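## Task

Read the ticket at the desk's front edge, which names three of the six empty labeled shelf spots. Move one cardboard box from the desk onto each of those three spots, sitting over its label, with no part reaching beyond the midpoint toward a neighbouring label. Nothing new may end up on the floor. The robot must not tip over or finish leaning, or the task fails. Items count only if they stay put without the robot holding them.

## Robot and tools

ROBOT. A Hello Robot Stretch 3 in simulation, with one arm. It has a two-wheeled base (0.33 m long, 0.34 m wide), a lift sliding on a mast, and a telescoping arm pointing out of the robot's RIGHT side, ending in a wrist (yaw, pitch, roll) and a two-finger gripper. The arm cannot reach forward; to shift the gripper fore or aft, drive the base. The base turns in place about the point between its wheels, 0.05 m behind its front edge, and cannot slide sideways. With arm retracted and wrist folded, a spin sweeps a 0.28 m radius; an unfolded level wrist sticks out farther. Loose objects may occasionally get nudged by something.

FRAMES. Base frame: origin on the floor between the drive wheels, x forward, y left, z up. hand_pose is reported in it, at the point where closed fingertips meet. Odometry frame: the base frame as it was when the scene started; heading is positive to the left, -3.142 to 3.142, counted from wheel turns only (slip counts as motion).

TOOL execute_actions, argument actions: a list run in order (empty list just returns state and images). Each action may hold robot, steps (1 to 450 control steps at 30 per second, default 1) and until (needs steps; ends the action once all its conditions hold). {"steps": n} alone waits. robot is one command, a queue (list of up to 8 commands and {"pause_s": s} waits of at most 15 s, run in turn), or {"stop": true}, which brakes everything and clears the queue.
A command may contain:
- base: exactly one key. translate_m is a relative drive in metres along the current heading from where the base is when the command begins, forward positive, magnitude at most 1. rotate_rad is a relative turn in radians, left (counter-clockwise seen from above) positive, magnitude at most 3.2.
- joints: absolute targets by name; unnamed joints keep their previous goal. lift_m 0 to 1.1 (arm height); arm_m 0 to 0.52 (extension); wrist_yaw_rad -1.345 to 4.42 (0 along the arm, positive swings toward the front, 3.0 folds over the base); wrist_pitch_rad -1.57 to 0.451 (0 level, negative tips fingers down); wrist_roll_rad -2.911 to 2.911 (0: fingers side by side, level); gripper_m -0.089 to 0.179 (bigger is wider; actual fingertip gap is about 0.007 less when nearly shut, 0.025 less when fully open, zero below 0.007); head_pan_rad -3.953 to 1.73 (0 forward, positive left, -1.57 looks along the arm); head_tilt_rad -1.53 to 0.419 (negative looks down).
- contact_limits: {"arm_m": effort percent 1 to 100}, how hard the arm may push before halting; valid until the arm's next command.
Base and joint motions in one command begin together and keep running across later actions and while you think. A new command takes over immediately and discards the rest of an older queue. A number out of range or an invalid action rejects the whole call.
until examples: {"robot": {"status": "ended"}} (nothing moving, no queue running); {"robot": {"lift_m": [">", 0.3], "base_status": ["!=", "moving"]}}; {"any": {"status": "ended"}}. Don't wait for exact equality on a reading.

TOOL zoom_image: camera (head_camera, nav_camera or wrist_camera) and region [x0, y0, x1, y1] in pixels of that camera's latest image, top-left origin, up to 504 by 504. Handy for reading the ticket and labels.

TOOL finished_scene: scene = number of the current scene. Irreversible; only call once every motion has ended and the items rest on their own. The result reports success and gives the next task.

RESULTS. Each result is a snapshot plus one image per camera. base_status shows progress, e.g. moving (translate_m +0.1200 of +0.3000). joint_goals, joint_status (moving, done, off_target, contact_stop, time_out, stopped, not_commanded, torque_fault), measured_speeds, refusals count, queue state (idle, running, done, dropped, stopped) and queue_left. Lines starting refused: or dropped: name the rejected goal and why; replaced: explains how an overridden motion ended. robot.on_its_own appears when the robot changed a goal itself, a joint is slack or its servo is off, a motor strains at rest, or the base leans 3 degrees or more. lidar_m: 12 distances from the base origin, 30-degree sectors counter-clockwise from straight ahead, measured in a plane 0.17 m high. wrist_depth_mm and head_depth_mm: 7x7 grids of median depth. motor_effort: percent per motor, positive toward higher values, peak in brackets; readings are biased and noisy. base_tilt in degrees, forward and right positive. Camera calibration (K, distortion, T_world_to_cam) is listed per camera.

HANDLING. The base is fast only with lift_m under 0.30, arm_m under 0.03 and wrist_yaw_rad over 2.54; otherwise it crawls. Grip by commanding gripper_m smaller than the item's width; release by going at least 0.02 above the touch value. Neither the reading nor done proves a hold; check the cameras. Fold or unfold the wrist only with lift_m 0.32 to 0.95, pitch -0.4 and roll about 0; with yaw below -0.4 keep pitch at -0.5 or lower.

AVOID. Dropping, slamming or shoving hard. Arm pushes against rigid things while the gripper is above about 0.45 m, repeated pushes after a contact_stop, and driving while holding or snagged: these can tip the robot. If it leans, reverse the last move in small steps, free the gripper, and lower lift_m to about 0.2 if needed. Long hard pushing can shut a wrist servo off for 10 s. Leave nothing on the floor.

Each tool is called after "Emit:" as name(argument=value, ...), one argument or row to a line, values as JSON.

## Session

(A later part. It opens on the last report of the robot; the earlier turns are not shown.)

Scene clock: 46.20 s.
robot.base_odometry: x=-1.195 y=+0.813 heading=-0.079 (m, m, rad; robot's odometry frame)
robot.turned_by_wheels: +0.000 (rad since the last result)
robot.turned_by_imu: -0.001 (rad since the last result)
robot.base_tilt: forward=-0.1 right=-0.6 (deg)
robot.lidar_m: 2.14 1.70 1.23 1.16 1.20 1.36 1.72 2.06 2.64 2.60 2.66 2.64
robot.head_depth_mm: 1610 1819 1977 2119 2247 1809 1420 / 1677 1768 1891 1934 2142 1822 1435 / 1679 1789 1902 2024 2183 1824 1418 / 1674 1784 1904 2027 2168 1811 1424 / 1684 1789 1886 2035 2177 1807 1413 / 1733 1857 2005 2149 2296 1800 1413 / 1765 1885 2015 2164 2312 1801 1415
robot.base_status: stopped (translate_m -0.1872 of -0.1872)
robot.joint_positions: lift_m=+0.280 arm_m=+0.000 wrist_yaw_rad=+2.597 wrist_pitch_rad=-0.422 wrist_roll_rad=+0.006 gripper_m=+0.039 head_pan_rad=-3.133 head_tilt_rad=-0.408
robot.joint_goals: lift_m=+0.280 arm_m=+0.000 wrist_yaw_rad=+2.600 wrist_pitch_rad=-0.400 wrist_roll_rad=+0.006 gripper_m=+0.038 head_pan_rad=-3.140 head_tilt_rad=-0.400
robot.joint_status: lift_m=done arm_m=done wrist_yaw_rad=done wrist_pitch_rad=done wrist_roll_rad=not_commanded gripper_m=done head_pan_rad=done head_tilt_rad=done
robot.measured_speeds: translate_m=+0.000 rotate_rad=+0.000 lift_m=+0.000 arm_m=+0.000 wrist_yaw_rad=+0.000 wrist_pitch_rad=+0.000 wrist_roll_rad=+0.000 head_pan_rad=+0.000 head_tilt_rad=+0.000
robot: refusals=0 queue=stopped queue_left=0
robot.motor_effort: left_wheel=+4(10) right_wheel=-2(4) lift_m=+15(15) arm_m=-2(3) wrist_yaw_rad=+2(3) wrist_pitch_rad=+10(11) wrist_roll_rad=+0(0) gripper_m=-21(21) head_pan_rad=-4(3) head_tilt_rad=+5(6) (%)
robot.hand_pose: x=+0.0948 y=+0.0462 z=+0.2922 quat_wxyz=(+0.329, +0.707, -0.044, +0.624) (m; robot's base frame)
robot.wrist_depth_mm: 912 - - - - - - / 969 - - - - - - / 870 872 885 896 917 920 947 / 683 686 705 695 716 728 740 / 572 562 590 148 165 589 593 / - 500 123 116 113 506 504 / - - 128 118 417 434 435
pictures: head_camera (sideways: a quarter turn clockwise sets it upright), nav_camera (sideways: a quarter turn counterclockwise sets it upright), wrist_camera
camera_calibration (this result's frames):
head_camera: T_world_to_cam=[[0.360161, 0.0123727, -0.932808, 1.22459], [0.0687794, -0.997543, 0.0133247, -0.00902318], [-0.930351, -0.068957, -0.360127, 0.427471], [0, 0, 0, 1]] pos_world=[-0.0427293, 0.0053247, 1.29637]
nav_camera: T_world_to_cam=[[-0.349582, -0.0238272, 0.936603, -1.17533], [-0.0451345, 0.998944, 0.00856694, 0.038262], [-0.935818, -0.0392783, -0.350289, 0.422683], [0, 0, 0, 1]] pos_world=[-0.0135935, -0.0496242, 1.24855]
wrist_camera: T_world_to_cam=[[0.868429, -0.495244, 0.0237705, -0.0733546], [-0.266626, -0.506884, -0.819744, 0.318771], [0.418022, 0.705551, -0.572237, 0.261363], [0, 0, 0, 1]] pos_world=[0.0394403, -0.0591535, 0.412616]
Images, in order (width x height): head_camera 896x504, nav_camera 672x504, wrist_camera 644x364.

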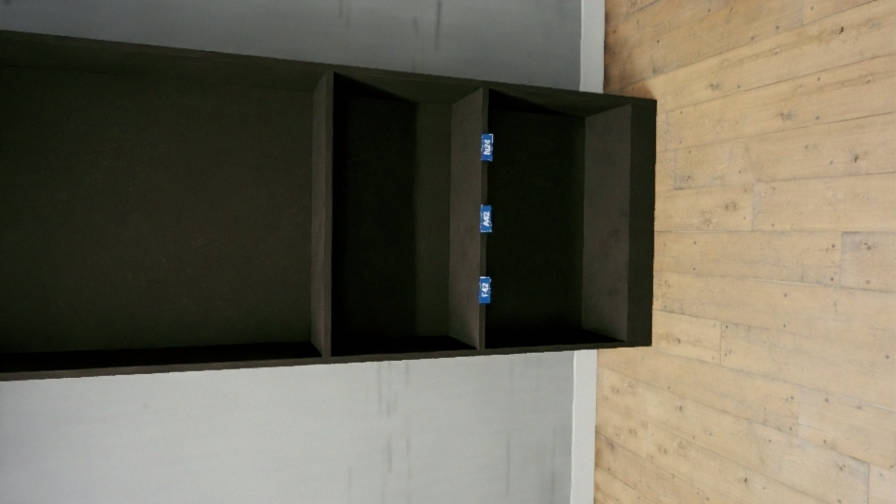

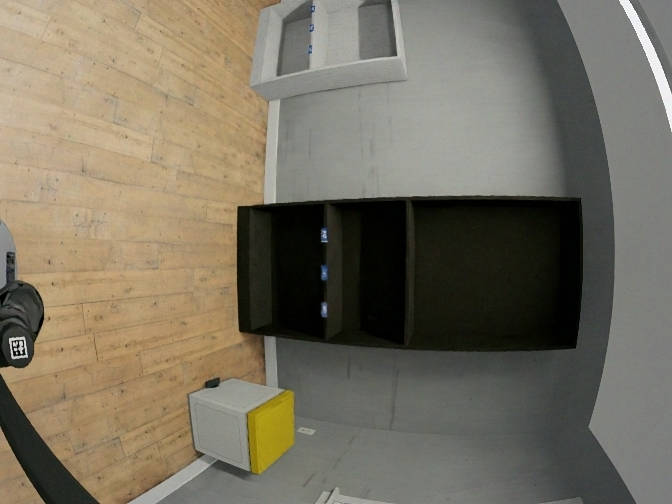

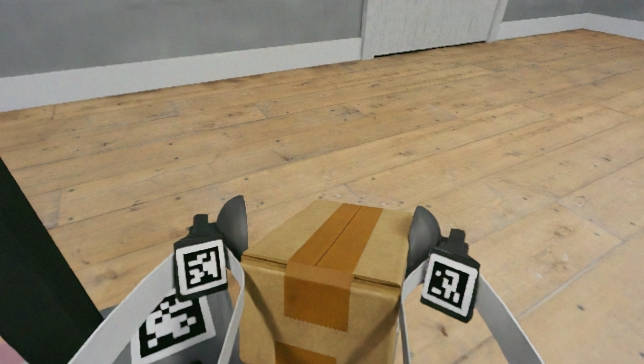

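Emit:
execute_actions(
  actions=[
    {"robot":{"base":{"rotate_rad":-2.153},"joints":{"head_pan_rad":-1.57,"head_tilt_rad":-0.85}},"steps":450,"until":{"robot":{"status":"ended"}}},
    {"robot":{"base":{"translate_m":1.0}},"steps":450,"until":{"robot":{"translate_m":[">",0.77]}}},
    {"robot":[{"base":{"translate_m":0.99}},{"base":{"rotate_rad":0.612},"joints":{"lift_m":0.47,"wrist_yaw_rad":0.0}},{"joints":{"wrist_pitch_rad":-0.3}}],"steps":450,"until":{"robot":{"status":"ended"}}},
  ],
)

Scene clock: 60.10 s.
robot.base_odometry: x=-2.280 y=-0.583 heading=-1.620 (m, m, rad; robot's odometry frame)
robot.turned_by_wheels: -1.541 (rad since the last result)
robot.turned_by_imu: -1.534 (rad since the last result)
robot.base_tilt: forward=+0.0 right=-0.8 (deg)
robot.lidar_m: 1.16 1.20 1.64 3.30 3.23 2.70 2.15 1.27 0.71 0.76 0.89 1.21
robot.head_depth_mm: 797 651 825 1307 1485 1293 1120 / 792 901 1013 1079 1376 1299 1145 / 799 906 1068 1155 1370 1248 1170 / 802 910 1071 1152 1379 1299 1126 / 803 917 1078 1148 1379 1295 1128 / 806 921 1089 1158 1412 1301 1131 / 813 936 1095 1160 1345 1309 1127
robot.base_status: done (rotate_rad +0.6118 of +0.6120)
robot.joint_positions: lift_m=+0.469 arm_m=+0.000 wrist_yaw_rad=+0.004 wrist_pitch_rad=-0.333 wrist_roll_rad=+0.006 gripper_m=+0.039 head_pan_rad=-1.577 head_tilt_rad=-0.840
robot.joint_goals: lift_m=+0.470 arm_m=+0.000 wrist_yaw_rad=+0.000 wrist_pitch_rad=-0.300 wrist_roll_rad=+0.006 gripper_m=+0.038 head_pan_rad=-1.570 head_tilt_rad=-0.850
robot.joint_status: lift_m=done arm_m=done wrist_yaw_rad=done wrist_pitch_rad=done wrist_roll_rad=not_commanded gripper_m=done head_pan_rad=done head_tilt_rad=done
robot.measured_speeds: translate_m=+0.000 rotate_rad=+0.000 lift_m=+0.000 arm_m=+0.000 wrist_yaw_rad=+0.000 wrist_pitch_rad=+0.000 wrist_roll_rad=+0.000 head_pan_rad=+0.000 head_tilt_rad=+0.000
robot: refusals=0 queue=done queue_left=0
robot.motor_effort: left_wheel=-4(16) right_wheel=+3(9) lift_m=+32(33) arm_m=-3(4) wrist_yaw_rad=-3(5) wrist_pitch_rad=+15(15) wrist_roll_rad=+0(0) gripper_m=-21(21) head_pan_rad=+6(53) head_tilt_rad=-6(41) (%)
robot.hand_pose: x=-0.0206 y=-0.3795 z=+0.5015 quat_wxyz=(+0.696, +0.119, -0.699, -0.117) (m; robot's base frame)
robot.wrist_depth_mm: 654 670 643 631 625 485 638 / 480 495 509 529 542 665 684 / 665 781 775 753 669 737 752 / 669 850 836 822 782 816 816 / 697 788 812 148 165 880 868 / 701 697 124 116 113 811 814 / 649 650 618 118 648 677 694
pictures: head_camera (sideways: a quarter turn clockwise sets it upright), nav_camera (sideways: a quarter turn counterclockwise sets it upright), wrist_camera
camera_calibration (this result's frames):
head_camera: T_world_to_cam=[[-0.00503334, 0.718021, -0.696003, 0.918056], [0.998369, 0.0431948, 0.0373412, -0.0459461], [0.0568755, -0.69468, -0.717067, 0.885838], [0, 0, 0, 1]] pos_world=[0.000109587, -0.041825, 1.27589]
nav_camera: T_world_to_cam=[[0.0166248, -0.710164, 0.70384, -0.874066], [-0.999494, -0.0308823, -0.00755161, 0.0650685], [0.0270991, -0.703359, -0.710318, 0.885225], [0, 0, 0, 1]] pos_world=[0.0555779, 0.00391055, 1.24449]
wrist_camera: T_world_to_cam=[[-0.999261, -0.0282928, 0.0260314, -0.0513646], [-0.0366503, 0.496489, -0.867269, 0.653175], [0.0116131, -0.867582, -0.497159, 0.0867267], [0, 0, 0, 1]] pos_world=[-0.0283947, -0.250505, 0.610933]
Images, in order (width x height): head_camera 896x504, nav_camera 672x504, wrist_camera 644x364.

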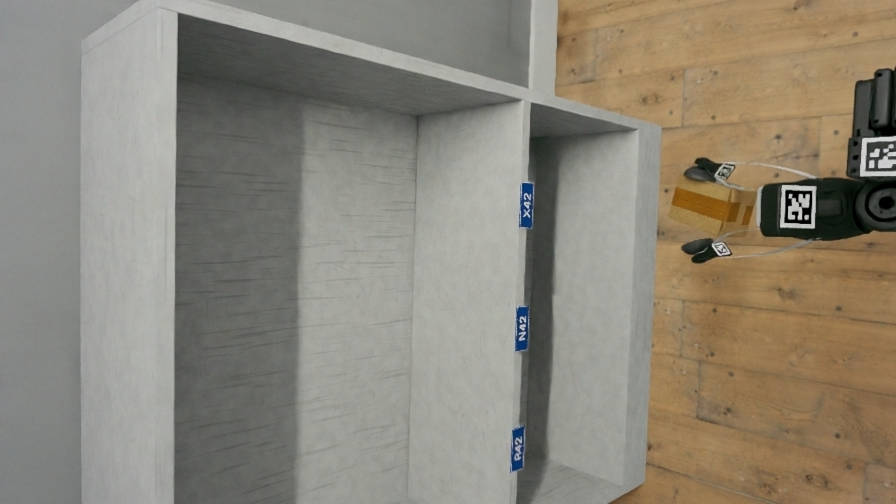

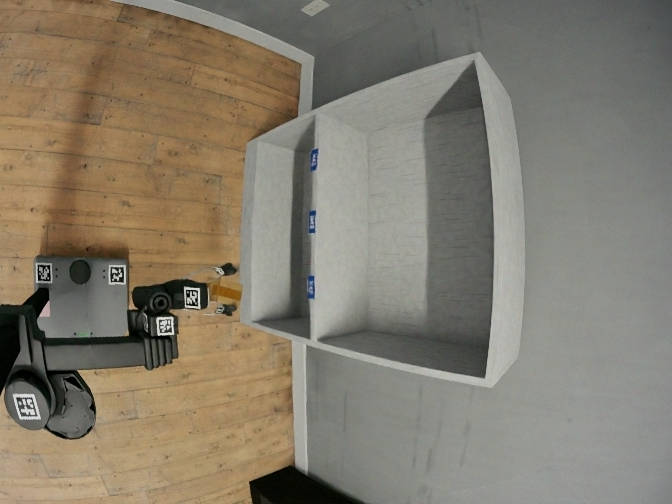

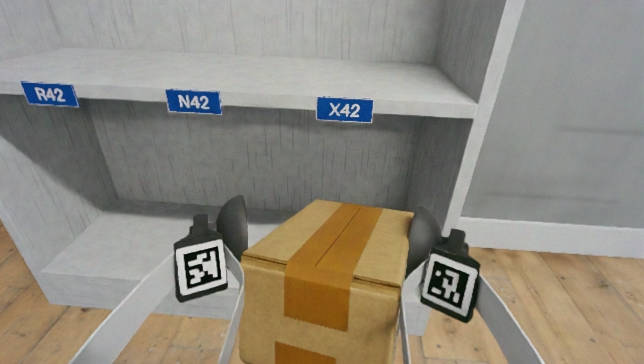

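Emit:
execute_actions(
  actions=[
    {"robot":{"joints":{"lift_m":0.53,"arm_m":0.43}},"steps":450,"until":{"robot":{"status":"ended"}}},
  ],
)

Scene clock: 64.70 s.
robot.base_odometry: x=-2.280 y=-0.583 heading=-1.620 (m, m, rad; robot's odometry frame)
robot.turned_by_wheels: +0.000 (rad since the last result)
robot.turned_by_imu: -0.001 (rad since the last result)
robot.base_tilt: forward=+0.0 right=-0.8 (deg)
robot.lidar_m: 1.16 1.20 1.65 3.30 3.24 2.70 2.15 1.28 0.72 0.77 0.89 1.21
robot.head_depth_mm: 795 651 823 1310 1483 1290 1121 / 790 900 1007 1051 1481 1325 1105 / 796 905 1069 1182 1397 1298 1125 / 799 912 1074 1150 1374 1300 1133 / 804 920 1077 1150 1378 1298 1133 / 806 926 1092 1151 1409 1303 1130 / 810 931 1096 1159 1344 1297 1132
robot.base_status: done (rotate_rad +0.6118 of +0.6120)
robot.joint_positions: lift_m=+0.529 arm_m=+0.430 wrist_yaw_rad=+0.002 wrist_pitch_rad=-0.332 wrist_roll_rad=+0.006 gripper_m=+0.039 head_pan_rad=-1.577 head_tilt_rad=-0.840
robot.joint_goals: lift_m=+0.530 arm_m=+0.430 wrist_yaw_rad=+0.000 wrist_pitch_rad=-0.300 wrist_roll_rad=+0.006 gripper_m=+0.038 head_pan_rad=-1.570 head_tilt_rad=-0.850
robot.joint_status: lift_m=done arm_m=done wrist_yaw_rad=done wrist_pitch_rad=done wrist_roll_rad=not_commanded gripper_m=done head_pan_rad=done head_tilt_rad=done
robot.measured_speeds: translate_m=+0.000 rotate_rad=+0.000 lift_m=+0.000 arm_m=+0.000 wrist_yaw_rad=+0.000 wrist_pitch_rad=+0.000 wrist_roll_rad=+0.000 head_pan_rad=+0.000 head_tilt_rad=+0.000
robot: refusals=0 queue=done queue_left=0
robot.motor_effort: left_wheel=-5(4) right_wheel=+4(4) lift_m=+32(33) arm_m=+4(4) wrist_yaw_rad=-2(3) wrist_pitch_rad=+14(15) wrist_roll_rad=+0(0) gripper_m=-21(21) head_pan_rad=+4(5) head_tilt_rad=-6(6) (%)
robot.hand_pose: x=-0.0210 y=-0.8091 z=+0.5619 quat_wxyz=(+0.696, +0.117, -0.699, -0.117) (m; robot's base frame)
robot.wrist_depth_mm: 258 252 250 244 243 237 227 / 278 275 269 265 260 255 227 / 303 297 293 289 282 276 224 / 328 322 320 311 307 298 222 / 275 277 293 148 166 293 220 / 229 231 124 116 113 243 216 / 198 197 188 119 197 205 201
pictures: head_camera (sideways: a quarter turn clockwise sets it upright), nav_camera (sideways: a quarter turn counterclockwise sets it upright), wrist_camera
camera_calibration (this result's frames):
head_camera: T_world_to_cam=[[-0.005033, 0.718021, -0.696003, 0.918056], [0.998369, 0.0431943, 0.0373412, -0.0459461], [0.0568751, -0.69468, -0.717067, 0.885838], [0, 0, 0, 1]] pos_world=[0.000109567, -0.041825, 1.27589]
nav_camera: T_world_to_cam=[[0.0166244, -0.710164, 0.70384, -0.874066], [-0.999495, -0.0308819, -0.00755161, 0.0650685], [0.0270988, -0.703359, -0.710318, 0.885225], [0, 0, 0, 1]] pos_world=[0.0555779, 0.00391053, 1.24449]
wrist_camera: T_world_to_cam=[[-0.999303, -0.0267265, 0.0260697, -0.0642047], [-0.0358892, 0.495177, -0.868051, 0.918243], [0.0102909, -0.868381, -0.495791, -0.257455], [0, 0, 0, 1]] pos_world=[-0.0285554, -0.679978, 0.671111]
Images, in order (width x height): head_camera 896x504, nav_camera 672x504, wrist_camera 644x364.

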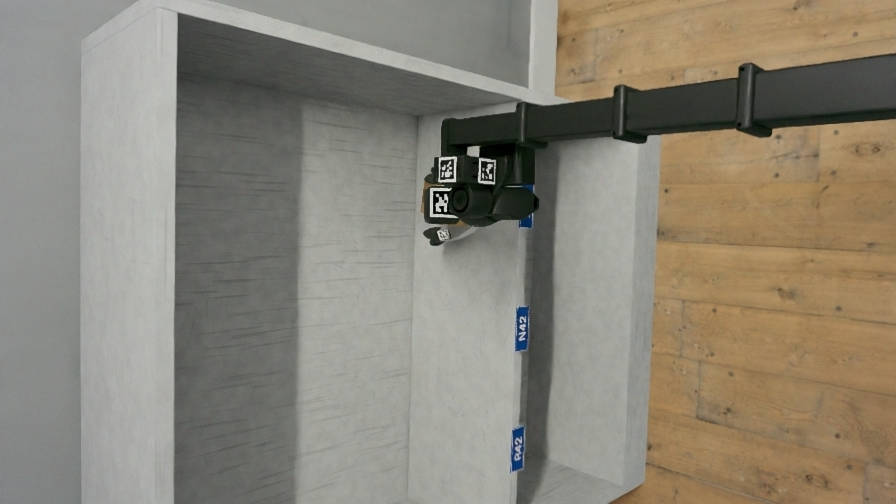

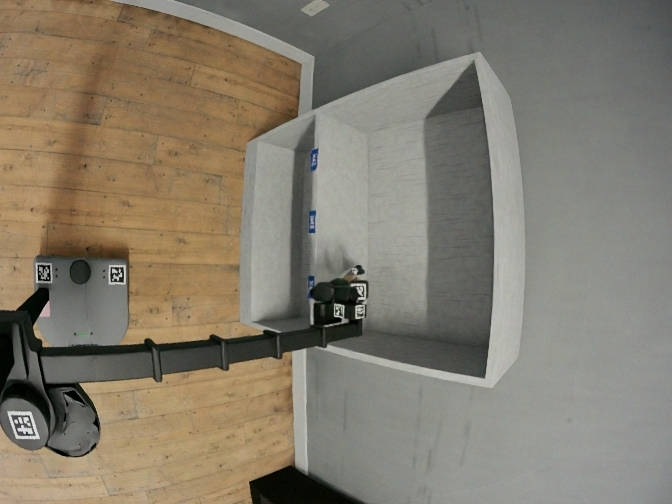

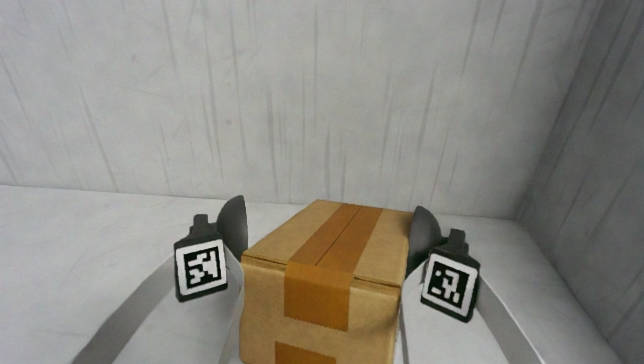

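Emit:
execute_actions(
  actions=[
    {"robot":[{"base":{"translate_m":-0.012},"joints":{"lift_m":0.484}},{"joints":{"gripper_m":0.13}},{"joints":{"arm_m":0.0}}],"steps":450,"until":{"robot":{"arm_m":["<",0.2]}}},
  ],
)

Scene clock: 69.77 s.
robot.base_odometry: x=-2.280 y=-0.571 heading=-1.620 (m, m, rad; robot's odometry frame)
robot.turned_by_wheels: +0.000 (rad since the last result)
robot.turned_by_imu: -0.001 (rad since the last result)
robot.base_tilt: forward=-0.1 right=-0.5 (deg)
robot.lidar_m: 1.17 1.22 1.66 3.30 3.21 2.70 2.14 1.27 0.71 0.72 0.90 1.22
robot.head_depth_mm: 799 659 1042 1309 1488 1289 1119 / 793 876 1003 1050 1412 1307 - / 794 908 1065 1119 1404 1224 1127 / 800 914 1072 1147 1376 1301 1133 / 806 919 1081 1157 1382 1302 1130 / 804 928 1088 1154 1422 1306 1130 / 812 934 1094 1159 1373 1309 1132
robot.base_status: done (translate_m -0.0120 of -0.0120)
robot.joint_positions: lift_m=+0.485 arm_m=+0.196 wrist_yaw_rad=+0.002 wrist_pitch_rad=-0.317 wrist_roll_rad=+0.006 gripper_m=+0.130 head_pan_rad=-1.577 head_tilt_rad=-0.840
robot.joint_goals: lift_m=+0.484 arm_m=+0.000 wrist_yaw_rad=+0.000 wrist_pitch_rad=-0.300 wrist_roll_rad=+0.006 gripper_m=+0.130 head_pan_rad=-1.570 head_tilt_rad=-0.850
robot.joint_status: lift_m=done arm_m=moving wrist_yaw_rad=done wrist_pitch_rad=done wrist_roll_rad=not_commanded gripper_m=done head_pan_rad=done head_tilt_rad=done
robot.measured_speeds: translate_m=+0.000 rotate_rad=+0.000 lift_m=+0.000 arm_m=-0.140 wrist_yaw_rad=+0.000 wrist_pitch_rad=+0.000 wrist_roll_rad=+0.000 head_pan_rad=+0.000 head_tilt_rad=+0.000
robot: refusals=0 queue=running queue_left=0
robot.motor_effort: left_wheel=-4(9) right_wheel=+3(5) lift_m=+14(33) arm_m=-4(4) wrist_yaw_rad=-2(1) wrist_pitch_rad=+8(15) wrist_roll_rad=+0(0) gripper_m=+1(95) head_pan_rad=+5(4) head_tilt_rad=-6(6) (%)
robot.hand_pose: x=-0.0210 y=-0.5774 z=+0.5205 quat_wxyz=(+0.697, +0.112, -0.700, -0.111) (m; robot's base frame)
robot.wrist_depth_mm: 484 477 472 457 449 338 215 / 508 502 498 479 484 336 237 / 367 379 382 346 401 327 520 / 301 292 297 286 292 281 582 / 674 659 656 639 605 292 643 / 662 625 677 683 654 - 715 / 559 573 569 584 559 668 709
pictures: head_camera (sideways: a quarter turn clockwise sets it upright), nav_camera (sideways: a quarter turn counterclockwise sets it upright), wrist_camera
camera_calibration (this result's frames):
head_camera: T_world_to_cam=[[-0.00503317, 0.718021, -0.696004, 0.918057], [0.998369, 0.0431945, 0.0373412, -0.0459461], [0.0568753, -0.69468, -0.717067, 0.885838], [0, 0, 0, 1]] pos_world=[0.000109577, -0.041825, 1.27589]
nav_camera: T_world_to_cam=[[0.0166246, -0.710164, 0.70384, -0.874066], [-0.999495, -0.0308821, -0.00755161, 0.0650685], [0.0270989, -0.703359, -0.710318, 0.885225], [0, 0, 0, 1]] pos_world=[0.0555779, 0.00391053, 1.24449]
wrist_camera: T_world_to_cam=[[-0.999305, -0.0262988, 0.0264361, -0.0568799], [-0.0358441, 0.482001, -0.875437, 0.763816], [0.0102808, -0.875776, -0.482608, -0.0878573], [0, 0, 0, 1]] pos_world=[-0.0285588, -0.446599, 0.627776]
Images, in order (width x height): head_camera 896x504, nav_camera 672x504, wrist_camera 644x364.

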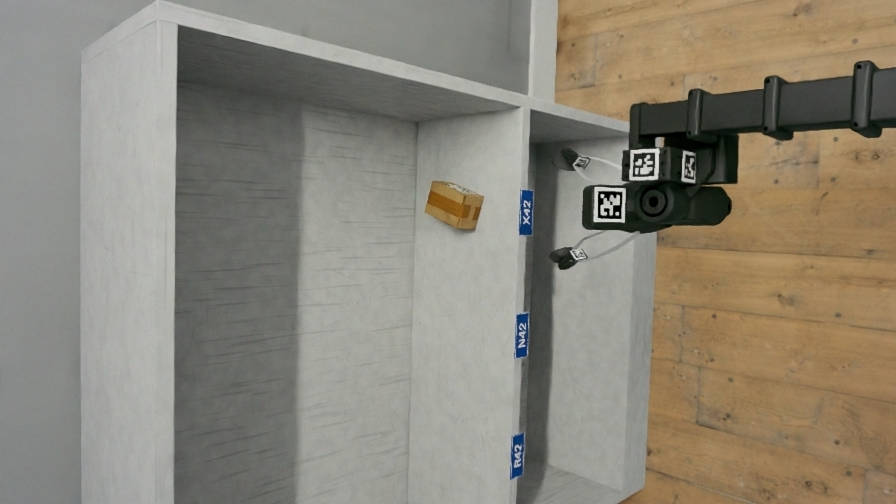

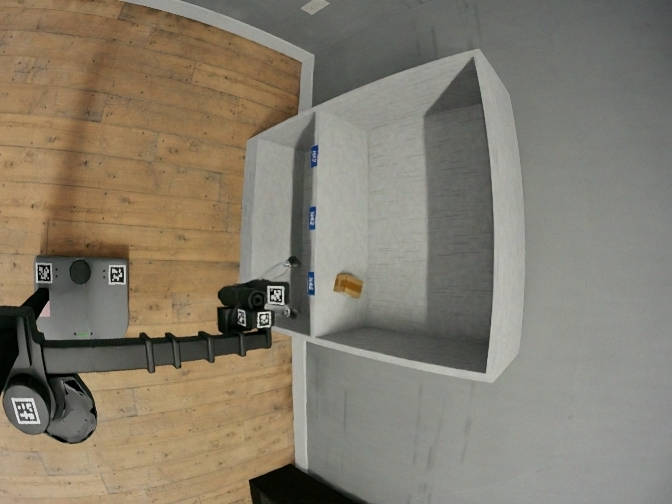

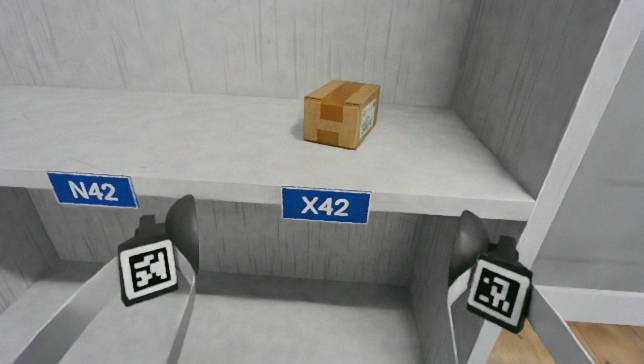

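Emit:
execute_actions(
  actions=[
    {"robot":{"base":{"rotate_rad":-1.638},"joints":{"wrist_yaw_rad":2.6,"wrist_pitch_rad":-0.4,"lift_m":0.28,"gripper_m":0.06,"arm_m":0.0}},"steps":450,"until":{"robot":{"base_status":["!=","moving"]}}},
    {"robot":{"base":{"translate_m":-1.0}},"steps":450,"until":{"robot":{"translate_m":["<",-0.83]}}},
    {"robot":{"base":{"translate_m":-1.0}},"steps":450,"until":{"robot":{"translate_m":["<",-0.83]}}},
    {"robot":[{"base":{"translate_m":-0.99}},{"base":{"rotate_rad":-0.535},"joints":{"lift_m":0.74,"head_pan_rad":-1.57,"head_tilt_rad":-0.7,"wrist_yaw_rad":0.0}},{"joints":{"wrist_pitch_rad":-0.3,"arm_m":0.15,"gripper_m":0.13}}],"steps":450,"until":{"robot":{"status":"ended"}}},
  ],
)

Scene clock: 91.80 s.
robot.base_odometry: x=+0.362 y=-0.879 heading=+2.491 (m, m, rad; robot's odometry frame)
robot.turned_by_wheels: -2.173 (rad since the last result)
robot.turned_by_imu: -2.180 (rad since the last result)
robot.base_tilt: forward=+0.0 right=-0.7 (deg)
robot.lidar_m: 3.55 3.35 1.53 1.05 0.99 1.00 1.20 1.13 0.75 1.00 2.76 2.81
robot.head_depth_mm: 1224 1322 1324 951 745 - - / 1380 1499 1334 957 746 - 1144 / 1575 1714 1328 919 800 - 1180 / 1832 1973 1334 948 1612 1401 1181 / 2212 2504 1338 1094 1697 1400 1185 / 2486 2722 1419 2206 1722 1399 1176 / 2373 2602 2645 2218 1715 1398 1185
robot.base_status: done (rotate_rad -0.5349 of -0.5350)
robot.joint_positions: lift_m=+0.739 arm_m=+0.150 wrist_yaw_rad=+0.003 wrist_pitch_rad=-0.323 wrist_roll_rad=+0.006 gripper_m=+0.130 head_pan_rad=-1.577 head_tilt_rad=-0.705
robot.joint_goals: lift_m=+0.740 arm_m=+0.150 wrist_yaw_rad=+0.000 wrist_pitch_rad=-0.300 wrist_roll_rad=+0.006 gripper_m=+0.130 head_pan_rad=-1.570 head_tilt_rad=-0.700
robot.joint_status: lift_m=done arm_m=done wrist_yaw_rad=done wrist_pitch_rad=done wrist_roll_rad=not_commanded gripper_m=done head_pan_rad=done head_tilt_rad=done
robot.measured_speeds: translate_m=+0.000 rotate_rad=+0.000 lift_m=+0.000 arm_m=+0.000 wrist_yaw_rad=+0.000 wrist_pitch_rad=+0.000 wrist_roll_rad=+0.000 head_pan_rad=+0.000 head_tilt_rad=+0.000
robot: refusals=0 queue=done queue_left=0
robot.motor_effort: left_wheel=+4(14) right_wheel=-2(9) lift_m=+31(33) arm_m=+3(6) wrist_yaw_rad=-2(3) wrist_pitch_rad=+11(10) wrist_roll_rad=+0(0) gripper_m=+1(92) head_pan_rad=+4(3) head_tilt_rad=+3(22) (%)
robot.hand_pose: x=-0.0209 y=-0.5300 z=+0.7740 quat_wxyz=(+0.696, +0.115, -0.700, -0.114) (m; robot's base frame)
robot.wrist_depth_mm: - - - - - 849 693 / - - 607 643 730 766 687 / - - 463 381 452 465 479 / - - - 320 326 300 247 / - - - 262 256 210 196 / - - - 246 211 - 207 / 938 946 957 953 184 175 182
pictures: head_camera (sideways: a quarter turn clockwise sets it upright), nav_camera (sideways: a quarter turn counterclockwise sets it upright), wrist_camera
camera_calibration (this result's frames):
head_camera: T_world_to_cam=[[-0.00565803, 0.617346, -0.786671, 1.03623], [0.998394, 0.0478367, 0.0303594, -0.0368626], [0.056374, -0.785236, -0.616625, 0.755195], [0, 0, 0, 1]] pos_world=[0.0000931253, -0.0449435, 1.28196]
nav_camera: T_world_to_cam=[[0.0172549, -0.608502, 0.793365, -0.990753], [-0.999497, -0.0316103, -0.00250667, 0.0585014], [0.0266038, -0.792922, -0.608742, 0.753103], [0, 0, 0, 1]] pos_world=[0.055532, -0.00387355, 1.24462]
wrist_camera: T_world_to_cam=[[-0.999295, -0.0268139, 0.0262828, -0.0624094], [-0.0360266, 0.487574, -0.872338, 0.963437], [0.010576, -0.87267, -0.488196, 0.0818979], [0, 0, 0, 1]] pos_world=[-0.0285222, -0.39995, 0.882065]
Images, in order (width x height): head_camera 896x504, nav_camera 672x504, wrist_camera 644x364.

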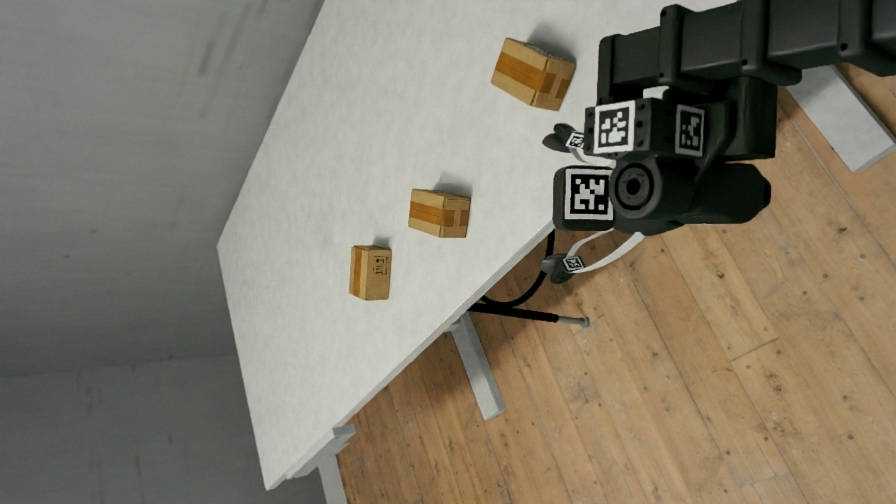

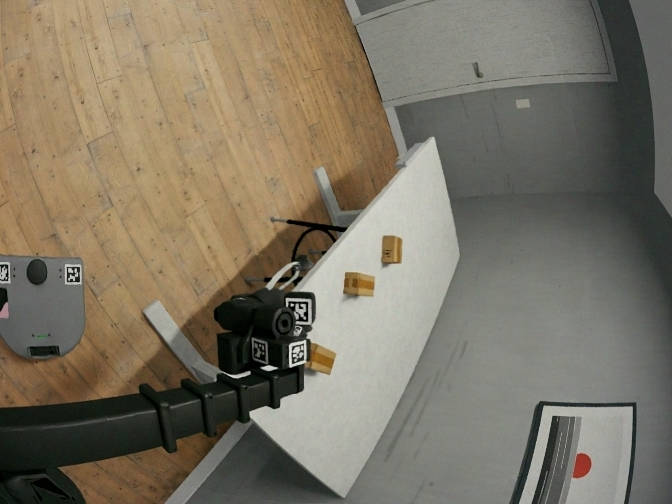

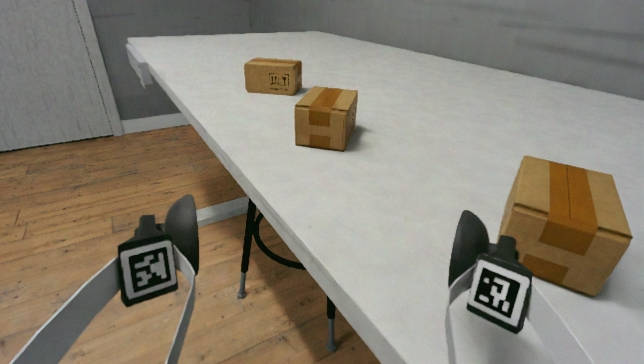

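Emit:
execute_actions(
  actions=[
    {"robot":[{"base":{"translate_m":0.053},"joints":{"wrist_yaw_rad":-0.17}},{"joints":{"arm_m":0.37,"lift_m":0.713}}],"steps":450,"until":{"robot":{"status":"ended"}}},
  ],
)

Scene clock: 96.67 s.
robot.base_odometry: x=+0.320 y=-0.847 heading=+2.491 (m, m, rad; robot's odometry frame)
robot.turned_by_wheels: +0.000 (rad since the last result)
robot.turned_by_imu: -0.001 (rad since the last result)
robot.base_tilt: forward=+0.0 right=-0.7 (deg)
robot.lidar_m: 3.49 3.32 1.58 1.08 1.02 1.03 1.25 1.17 0.78 1.00 2.72 2.79
robot.head_depth_mm: 1267 1374 1330 954 729 635 - / 1428 1563 1328 1036 746 1352 1138 / 1630 1785 1328 1038 1602 1398 1180 / 1904 2030 1337 1037 1716 1398 1183 / 2297 2585 1334 2024 1670 1398 1181 / 2458 2711 1414 2198 1716 1399 1180 / 2318 2552 2755 2202 1724 1410 1183
robot.base_status: done (translate_m +0.0530 of +0.0530)
robot.joint_positions: lift_m=+0.714 arm_m=+0.370 wrist_yaw_rad=-0.167 wrist_pitch_rad=-0.323 wrist_roll_rad=+0.006 gripper_m=+0.130 head_pan_rad=-1.577 head_tilt_rad=-0.705
robot.joint_goals: lift_m=+0.713 arm_m=+0.370 wrist_yaw_rad=-0.170 wrist_pitch_rad=-0.300 wrist_roll_rad=+0.006 gripper_m=+0.130 head_pan_rad=-1.570 head_tilt_rad=-0.700
robot.joint_status: lift_m=done arm_m=done wrist_yaw_rad=done wrist_pitch_rad=done wrist_roll_rad=not_commanded gripper_m=done head_pan_rad=done head_tilt_rad=done
robot.measured_speeds: translate_m=+0.000 rotate_rad=+0.000 lift_m=+0.000 arm_m=+0.000 wrist_yaw_rad=+0.000 wrist_pitch_rad=+0.000 wrist_roll_rad=+0.000 head_pan_rad=+0.000 head_tilt_rad=+0.000
robot: refusals=0 queue=done queue_left=0
robot.motor_effort: left_wheel=+4(10) right_wheel=-2(3) lift_m=+14(31) arm_m=+5(6) wrist_yaw_rad=-2(3) wrist_pitch_rad=+10(11) wrist_roll_rad=+0(0) gripper_m=+1(1) head_pan_rad=+5(4) head_tilt_rad=+3(3) (%)
robot.hand_pose: x=-0.0607 y=-0.7468 z=+0.7481 quat_wxyz=(+0.684, +0.055, -0.707, -0.172) (m; robot's base frame)
robot.wrist_depth_mm: - - - - 845 693 588 / 522 535 505 582 610 637 581 / 367 346 346 231 374 385 400 / 286 259 260 168 272 278 282 / - 212 199 168 214 227 219 / - 159 171 173 175 - 179 / 914 149 146 148 149 146 153
pictures: head_camera (sideways: a quarter turn clockwise sets it upright), nav_camera (sideways: a quarter turn counterclockwise sets it upright), wrist_camera
camera_calibration (this result's frames):
head_camera: T_world_to_cam=[[-0.00565811, 0.617346, -0.786671, 1.03623], [0.998394, 0.0478368, 0.0303594, -0.0368626], [0.0563741, -0.785236, -0.616625, 0.755195], [0, 0, 0, 1]] pos_world=[0.0000931307, -0.0449435, 1.28196]
nav_camera: T_world_to_cam=[[0.017255, -0.608502, 0.793365, -0.990753], [-0.999497, -0.0316104, -0.00250667, 0.0585014], [0.0266039, -0.792922, -0.608742, 0.753103], [0, 0, 0, 1]] pos_world=[0.055532, -0.00387354, 1.24462]
wrist_camera: T_world_to_cam=[[-0.98941, 0.142746, 0.0262944, 0.0198459], [0.0469601, 0.486225, -0.872571, 1.04932], [-0.137341, -0.862096, -0.487779, -0.120847], [0, 0, 0, 1]] pos_world=[-0.0462378, -0.617221, 0.856138]
Images, in order (width x height): head_camera 896x504, nav_camera 672x504, wrist_camera 644x364.

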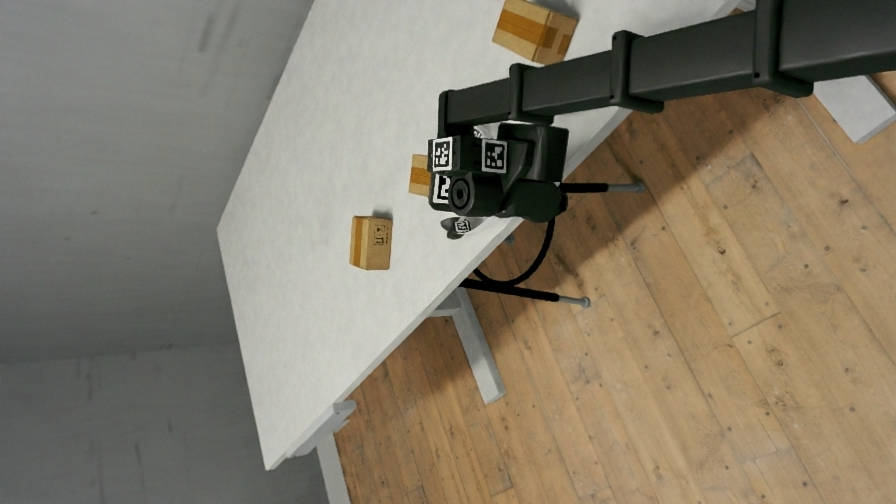

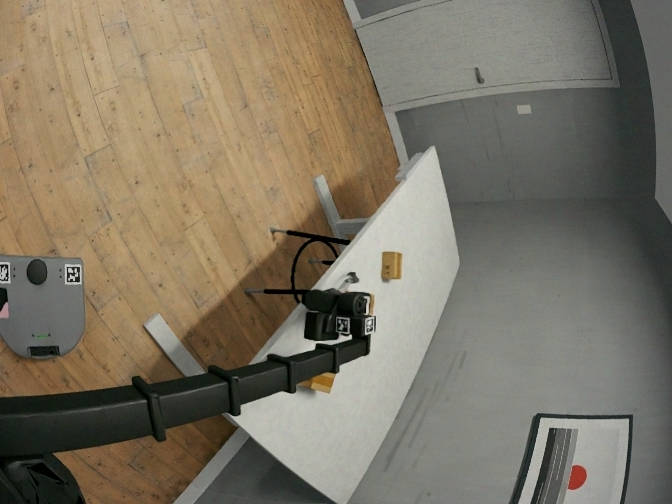

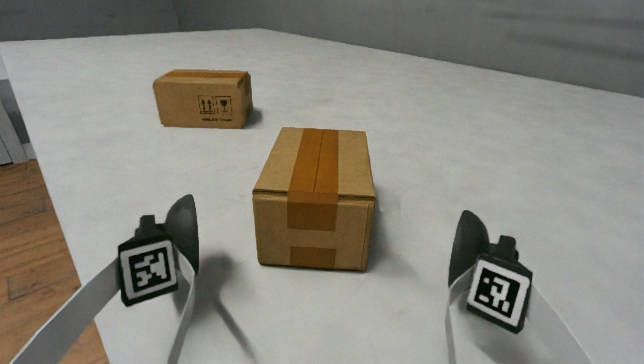

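Emit:
execute_actions(
  actions=[
    {"robot":[{"joints":{"arm_m":0.413,"lift_m":0.711}},{"joints":{"gripper_m":0.035}},{"joints":{"lift_m":0.75}},{"joints":{"arm_m":0.0}}],"steps":450,"until":{"robot":{"arm_m":["<",0.04],"queue_left":["=",0]}}},
    {"robot":{"base":{"rotate_rad":0.709},"joints":{"wrist_yaw_rad":2.6,"lift_m":0.28,"wrist_pitch_rad":-0.4,"head_tilt_rad":-0.9}},"steps":450,"until":{"robot":{"base_status":["!=","moving"]}}},
    {"robot":{"base":{"translate_m":1.0}},"steps":450,"until":{"robot":{"translate_m":[">",0.3]}}},
  ],
)

Emit:
execute_actions(
  actions=[
    {"steps":450,"until":{"robot":{"translate_m":[">",0.85]}}},
    {"robot":{"base":{"translate_m":1.0}},"steps":450,"until":{"robot":{"x":["<",-1.3]}}},
    {"robot":{"base":{"translate_m":1.0}},"steps":450,"until":{"robot":{"x":["<",-1.6]}}},
    {"robot":[{"base":{"translate_m":0.845}},{"base":{"rotate_rad":1.403},"joints":{"lift_m":0.49,"wrist_yaw_rad":0.0}},{"joints":{"wrist_pitch_rad":-0.3}}],"steps":450,"until":{"robot":{"status":"ended"}}},
  ],
)

Scene clock: 108.90 s.
robot.base_odometry: x=+0.020 y=-0.864 heading=-3.084 (m, m, rad; robot's odometry frame)
robot.turned_by_wheels: +0.709 (rad since the last result)
robot.turned_by_imu: +0.705 (rad since the last result)
robot.base_tilt: forward=+0.5 right=+0.0 (deg)
robot.lidar_m: 2.78 1.28 1.00 0.98 1.05 1.49 1.07 1.23 1.33 2.76 2.97 3.24
robot.head_depth_mm: 2362 2634 2193 1744 1468 1260 1110 / 2379 2687 2176 1756 1473 1267 1119 / 2426 2718 2183 1753 1475 1269 1133 / 2464 2777 2209 1763 1481 1275 1132 / 2555 2821 2205 1780 1482 1274 1117 / 2560 2811 2200 1779 1497 1275 1120 / 2646 2883 2224 1781 1505 1275 1112
robot.base_status: moving (translate_m +0.3002 of +1.0000)
robot.joint_positions: lift_m=+0.280 arm_m=+0.000 wrist_yaw_rad=+2.597 wrist_pitch_rad=-0.423 wrist_roll_rad=+0.006 gripper_m=+0.036 head_pan_rad=-1.577 head_tilt_rad=-0.889
robot.joint_goals: lift_m=+0.280 arm_m=+0.000 wrist_yaw_rad=+2.600 wrist_pitch_rad=-0.400 wrist_roll_rad=+0.006 gripper_m=+0.035 head_pan_rad=-1.570 head_tilt_rad=-0.900
robot.joint_status: lift_m=moving arm_m=moving wrist_yaw_rad=moving wrist_pitch_rad=moving wrist_roll_rad=not_commanded gripper_m=done head_pan_rad=done head_tilt_rad=done
robot.measured_speeds: translate_m=+0.256 rotate_rad=+0.000 lift_m=+0.000 arm_m=+0.000 wrist_yaw_rad=+0.000 wrist_pitch_rad=+0.000 wrist_roll_rad=+0.000 head_pan_rad=+0.000 head_tilt_rad=+0.000
robot: refusals=0 queue=running queue_left=0
robot.motor_effort: left_wheel=+3(10) right_wheel=+8(10) lift_m=+14(33) arm_m=-2(5) wrist_yaw_rad=+2(3) wrist_pitch_rad=+9(11) wrist_roll_rad=+0(0) gripper_m=-16(99) head_pan_rad=+4(5) head_tilt_rad=-7(29) (%)
robot.hand_pose: x=+0.0947 y=+0.0461 z=+0.2920 quat_wxyz=(+0.329, +0.707, -0.044, +0.624) (m; robot's base frame)
robot.wrist_depth_mm: 794 872 939 - - - - / 847 901 - - - - - / 850 876 880 901 935 937 962 / 678 677 706 165 693 719 727 / 563 567 137 129 142 587 601 / - 494 139 133 134 502 496 / - - 413 412 427 432 433
pictures: head_camera (sideways: a quarter turn clockwise sets it upright), nav_camera (sideways: a quarter turn counterclockwise sets it upright), wrist_camera
camera_calibration (this result's frames):
head_camera: T_world_to_cam=[[-0.00491672, 0.751133, -0.660132, 0.871312], [0.998353, 0.0414197, 0.0396937, -0.0490063], [0.0571578, -0.65885, -0.7501, 0.928795], [0, 0, 0, 1]] pos_world=[0.000121712, -0.0405054, 1.27382]
nav_camera: T_world_to_cam=[[0.016505, -0.743667, 0.668346, -0.827812], [-0.999489, -0.0305759, -0.00933905, 0.067395], [0.0273805, -0.66785, -0.743792, 0.928756], [0, 0, 0, 1]] pos_world=[0.0555938, 0.00671395, 1.2447]
wrist_camera: T_world_to_cam=[[0.868529, -0.495069, 0.0237564, -0.0733202], [-0.266773, -0.507336, -0.819416, 0.318562], [0.41772, 0.705349, -0.572706, 0.26152], [0, 0, 0, 1]] pos_world=[0.0394221, -0.0591438, 0.412551]
Images, in order (width x height): head_camera 896x504, nav_camera 672x504, wrist_camera 644x364.

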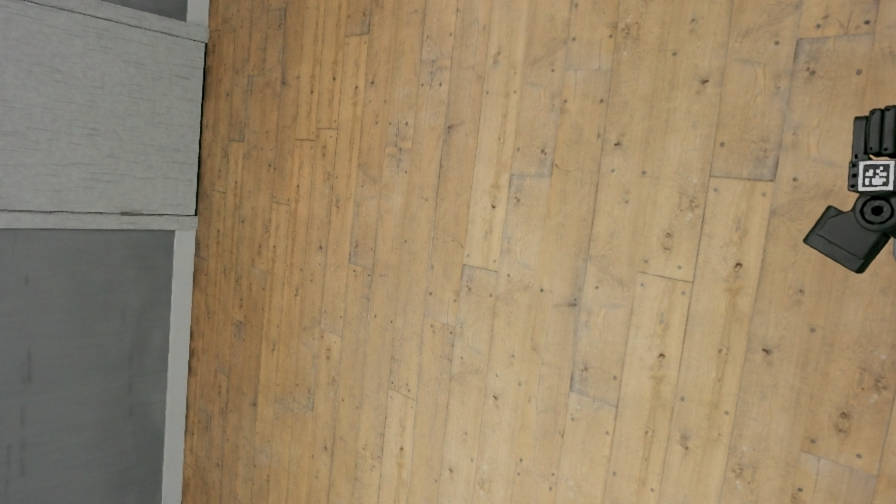

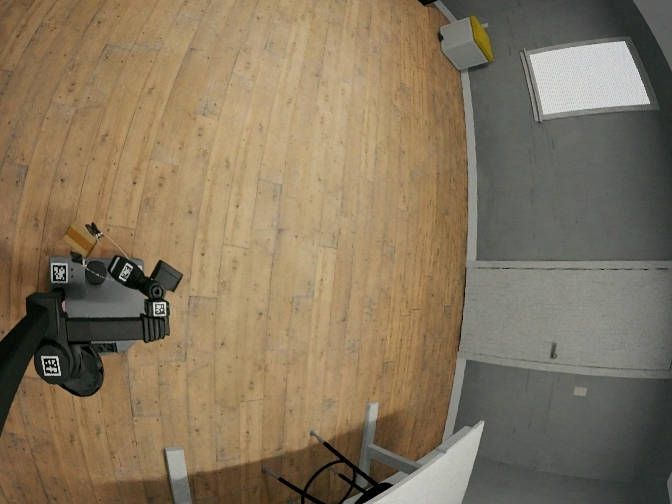

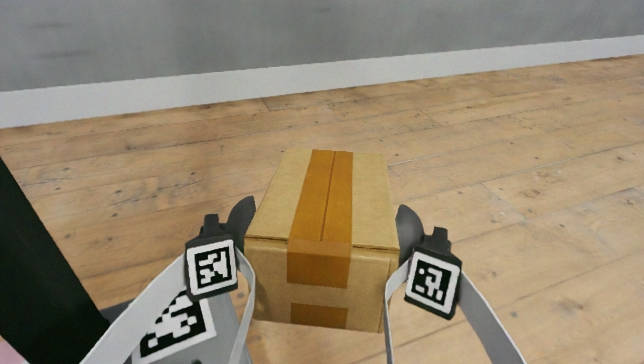

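Scene clock: 122.50 s.
robot.base_odometry: x=-2.445 y=-1.007 heading=-1.681 (m, m, rad; robot's odometry frame)
robot.turned_by_wheels: +1.403 (rad since the last result)
robot.turned_by_imu: +1.402 (rad since the last result)
robot.base_tilt: forward=+0.0 right=-0.7 (deg)
robot.lidar_m: 0.73 0.75 0.97 2.31 4.01 3.22 2.58 0.83 0.84 0.66 0.56 0.77
robot.head_depth_mm: 671 557 929 1056 1266 1234 1106 / 670 559 931 1056 1267 1242 1156 / 671 561 926 1060 983 1236 - / 670 566 929 1068 1268 1254 1110 / 674 567 882 1011 1202 1251 1115 / 694 547 661 1197 1430 1270 1113 / 708 821 977 1196 1422 1272 1120
robot.base_status: done (rotate_rad +1.4029 of +1.4030)
robot.joint_positions: lift_m=+0.489 arm_m=+0.000 wrist_yaw_rad=+0.004 wrist_pitch_rad=-0.334 wrist_roll_rad=+0.006 gripper_m=+0.036 head_pan_rad=-1.577 head_tilt_rad=-0.889
robot.joint_goals: lift_m=+0.490 arm_m=+0.000 wrist_yaw_rad=+0.000 wrist_pitch_rad=-0.300 wrist_roll_rad=+0.006 gripper_m=+0.035 head_pan_rad=-1.570 head_tilt_rad=-0.900
robot.joint_status: lift_m=done arm_m=done wrist_yaw_rad=done wrist_pitch_rad=done wrist_roll_rad=not_commanded gripper_m=done head_pan_rad=done head_tilt_rad=done
robot.measured_speeds: translate_m=+0.000 rotate_rad=+0.000 lift_m=+0.000 arm_m=+0.000 wrist_yaw_rad=+0.000 wrist_pitch_rad=+0.000 wrist_roll_rad=+0.000 head_pan_rad=+0.000 head_tilt_rad=+0.000
robot: refusals=0 queue=done queue_left=0
robot.motor_effort: left_wheel=-4(15) right_wheel=+3(9) lift_m=+32(33) arm_m=-3(2) wrist_yaw_rad=-3(4) wrist_pitch_rad=+16(15) wrist_roll_rad=+0(0) gripper_m=-16(16) head_pan_rad=+6(5) head_tilt_rad=-7(7) (%)
robot.hand_pose: x=-0.0206 y=-0.3794 z=+0.5214 quat_wxyz=(+0.696, +0.119, -0.699, -0.117) (m; robot's base frame)
robot.wrist_depth_mm: 544 293 501 506 498 505 502 / 585 319 515 531 529 532 531 / 640 351 379 389 398 406 414 / 709 674 424 165 331 336 339 / 778 757 137 129 143 713 688 / 790 790 292 133 134 694 673 / 668 670 554 560 586 591 601
pictures: head_camera (sideways: a quarter turn clockwise sets it upright), nav_camera (sideways: a quarter turn counterclockwise sets it upright), wrist_camera
camera_calibration (this result's frames):
head_camera: T_world_to_cam=[[-0.00491589, 0.751398, -0.659831, 0.87092], [0.998353, 0.0414047, 0.0397127, -0.0490309], [0.0571602, -0.658549, -0.750364, 0.929138], [0, 0, 0, 1]] pos_world=[0.000121816, -0.0404941, 1.2738]
nav_camera: T_world_to_cam=[[0.0165042, -0.743935, 0.668048, -0.827424], [-0.999489, -0.0305732, -0.00935364, 0.067414], [0.0273828, -0.667552, -0.744059, 0.929104], [0, 0, 0, 1]] pos_world=[0.055594, 0.00673693, 1.2447]
wrist_camera: T_world_to_cam=[[-0.999265, -0.0281509, 0.0260287, -0.0518631], [-0.0365826, 0.496874, -0.867051, 0.670451], [0.0114753, -0.867366, -0.497538, 0.0969444], [0, 0, 0, 1]] pos_world=[-0.0284106, -0.250503, 0.630899]
Images, in order (width x height): head_camera 896x504, nav_camera 672x504, wrist_camera 644x364.

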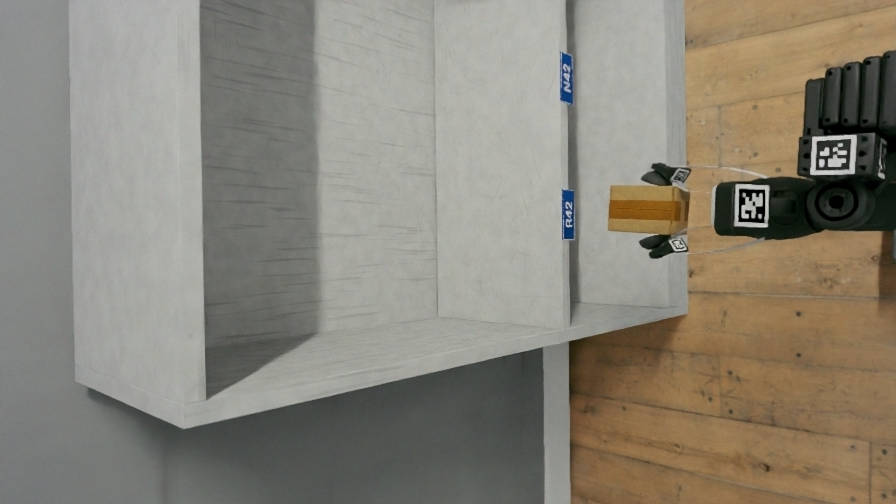

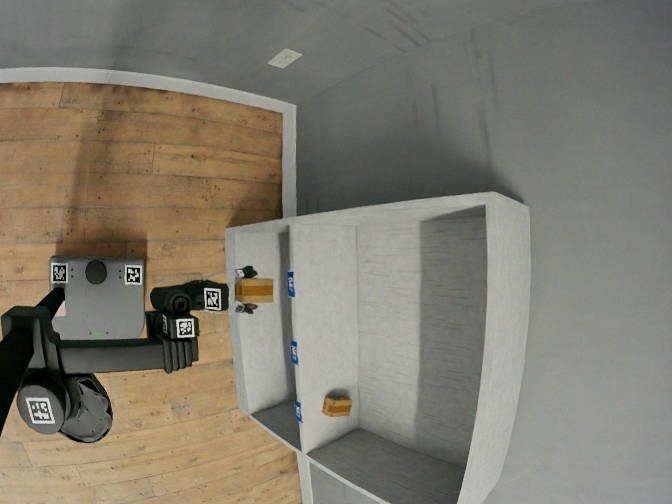

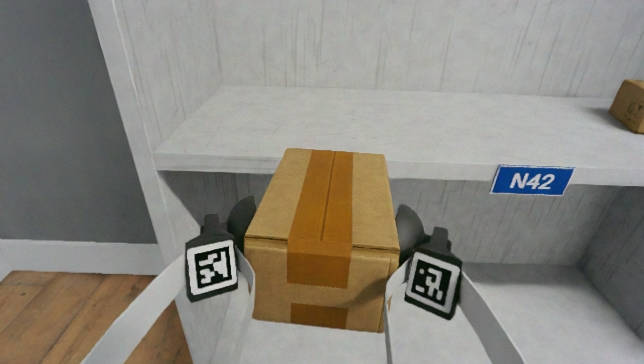

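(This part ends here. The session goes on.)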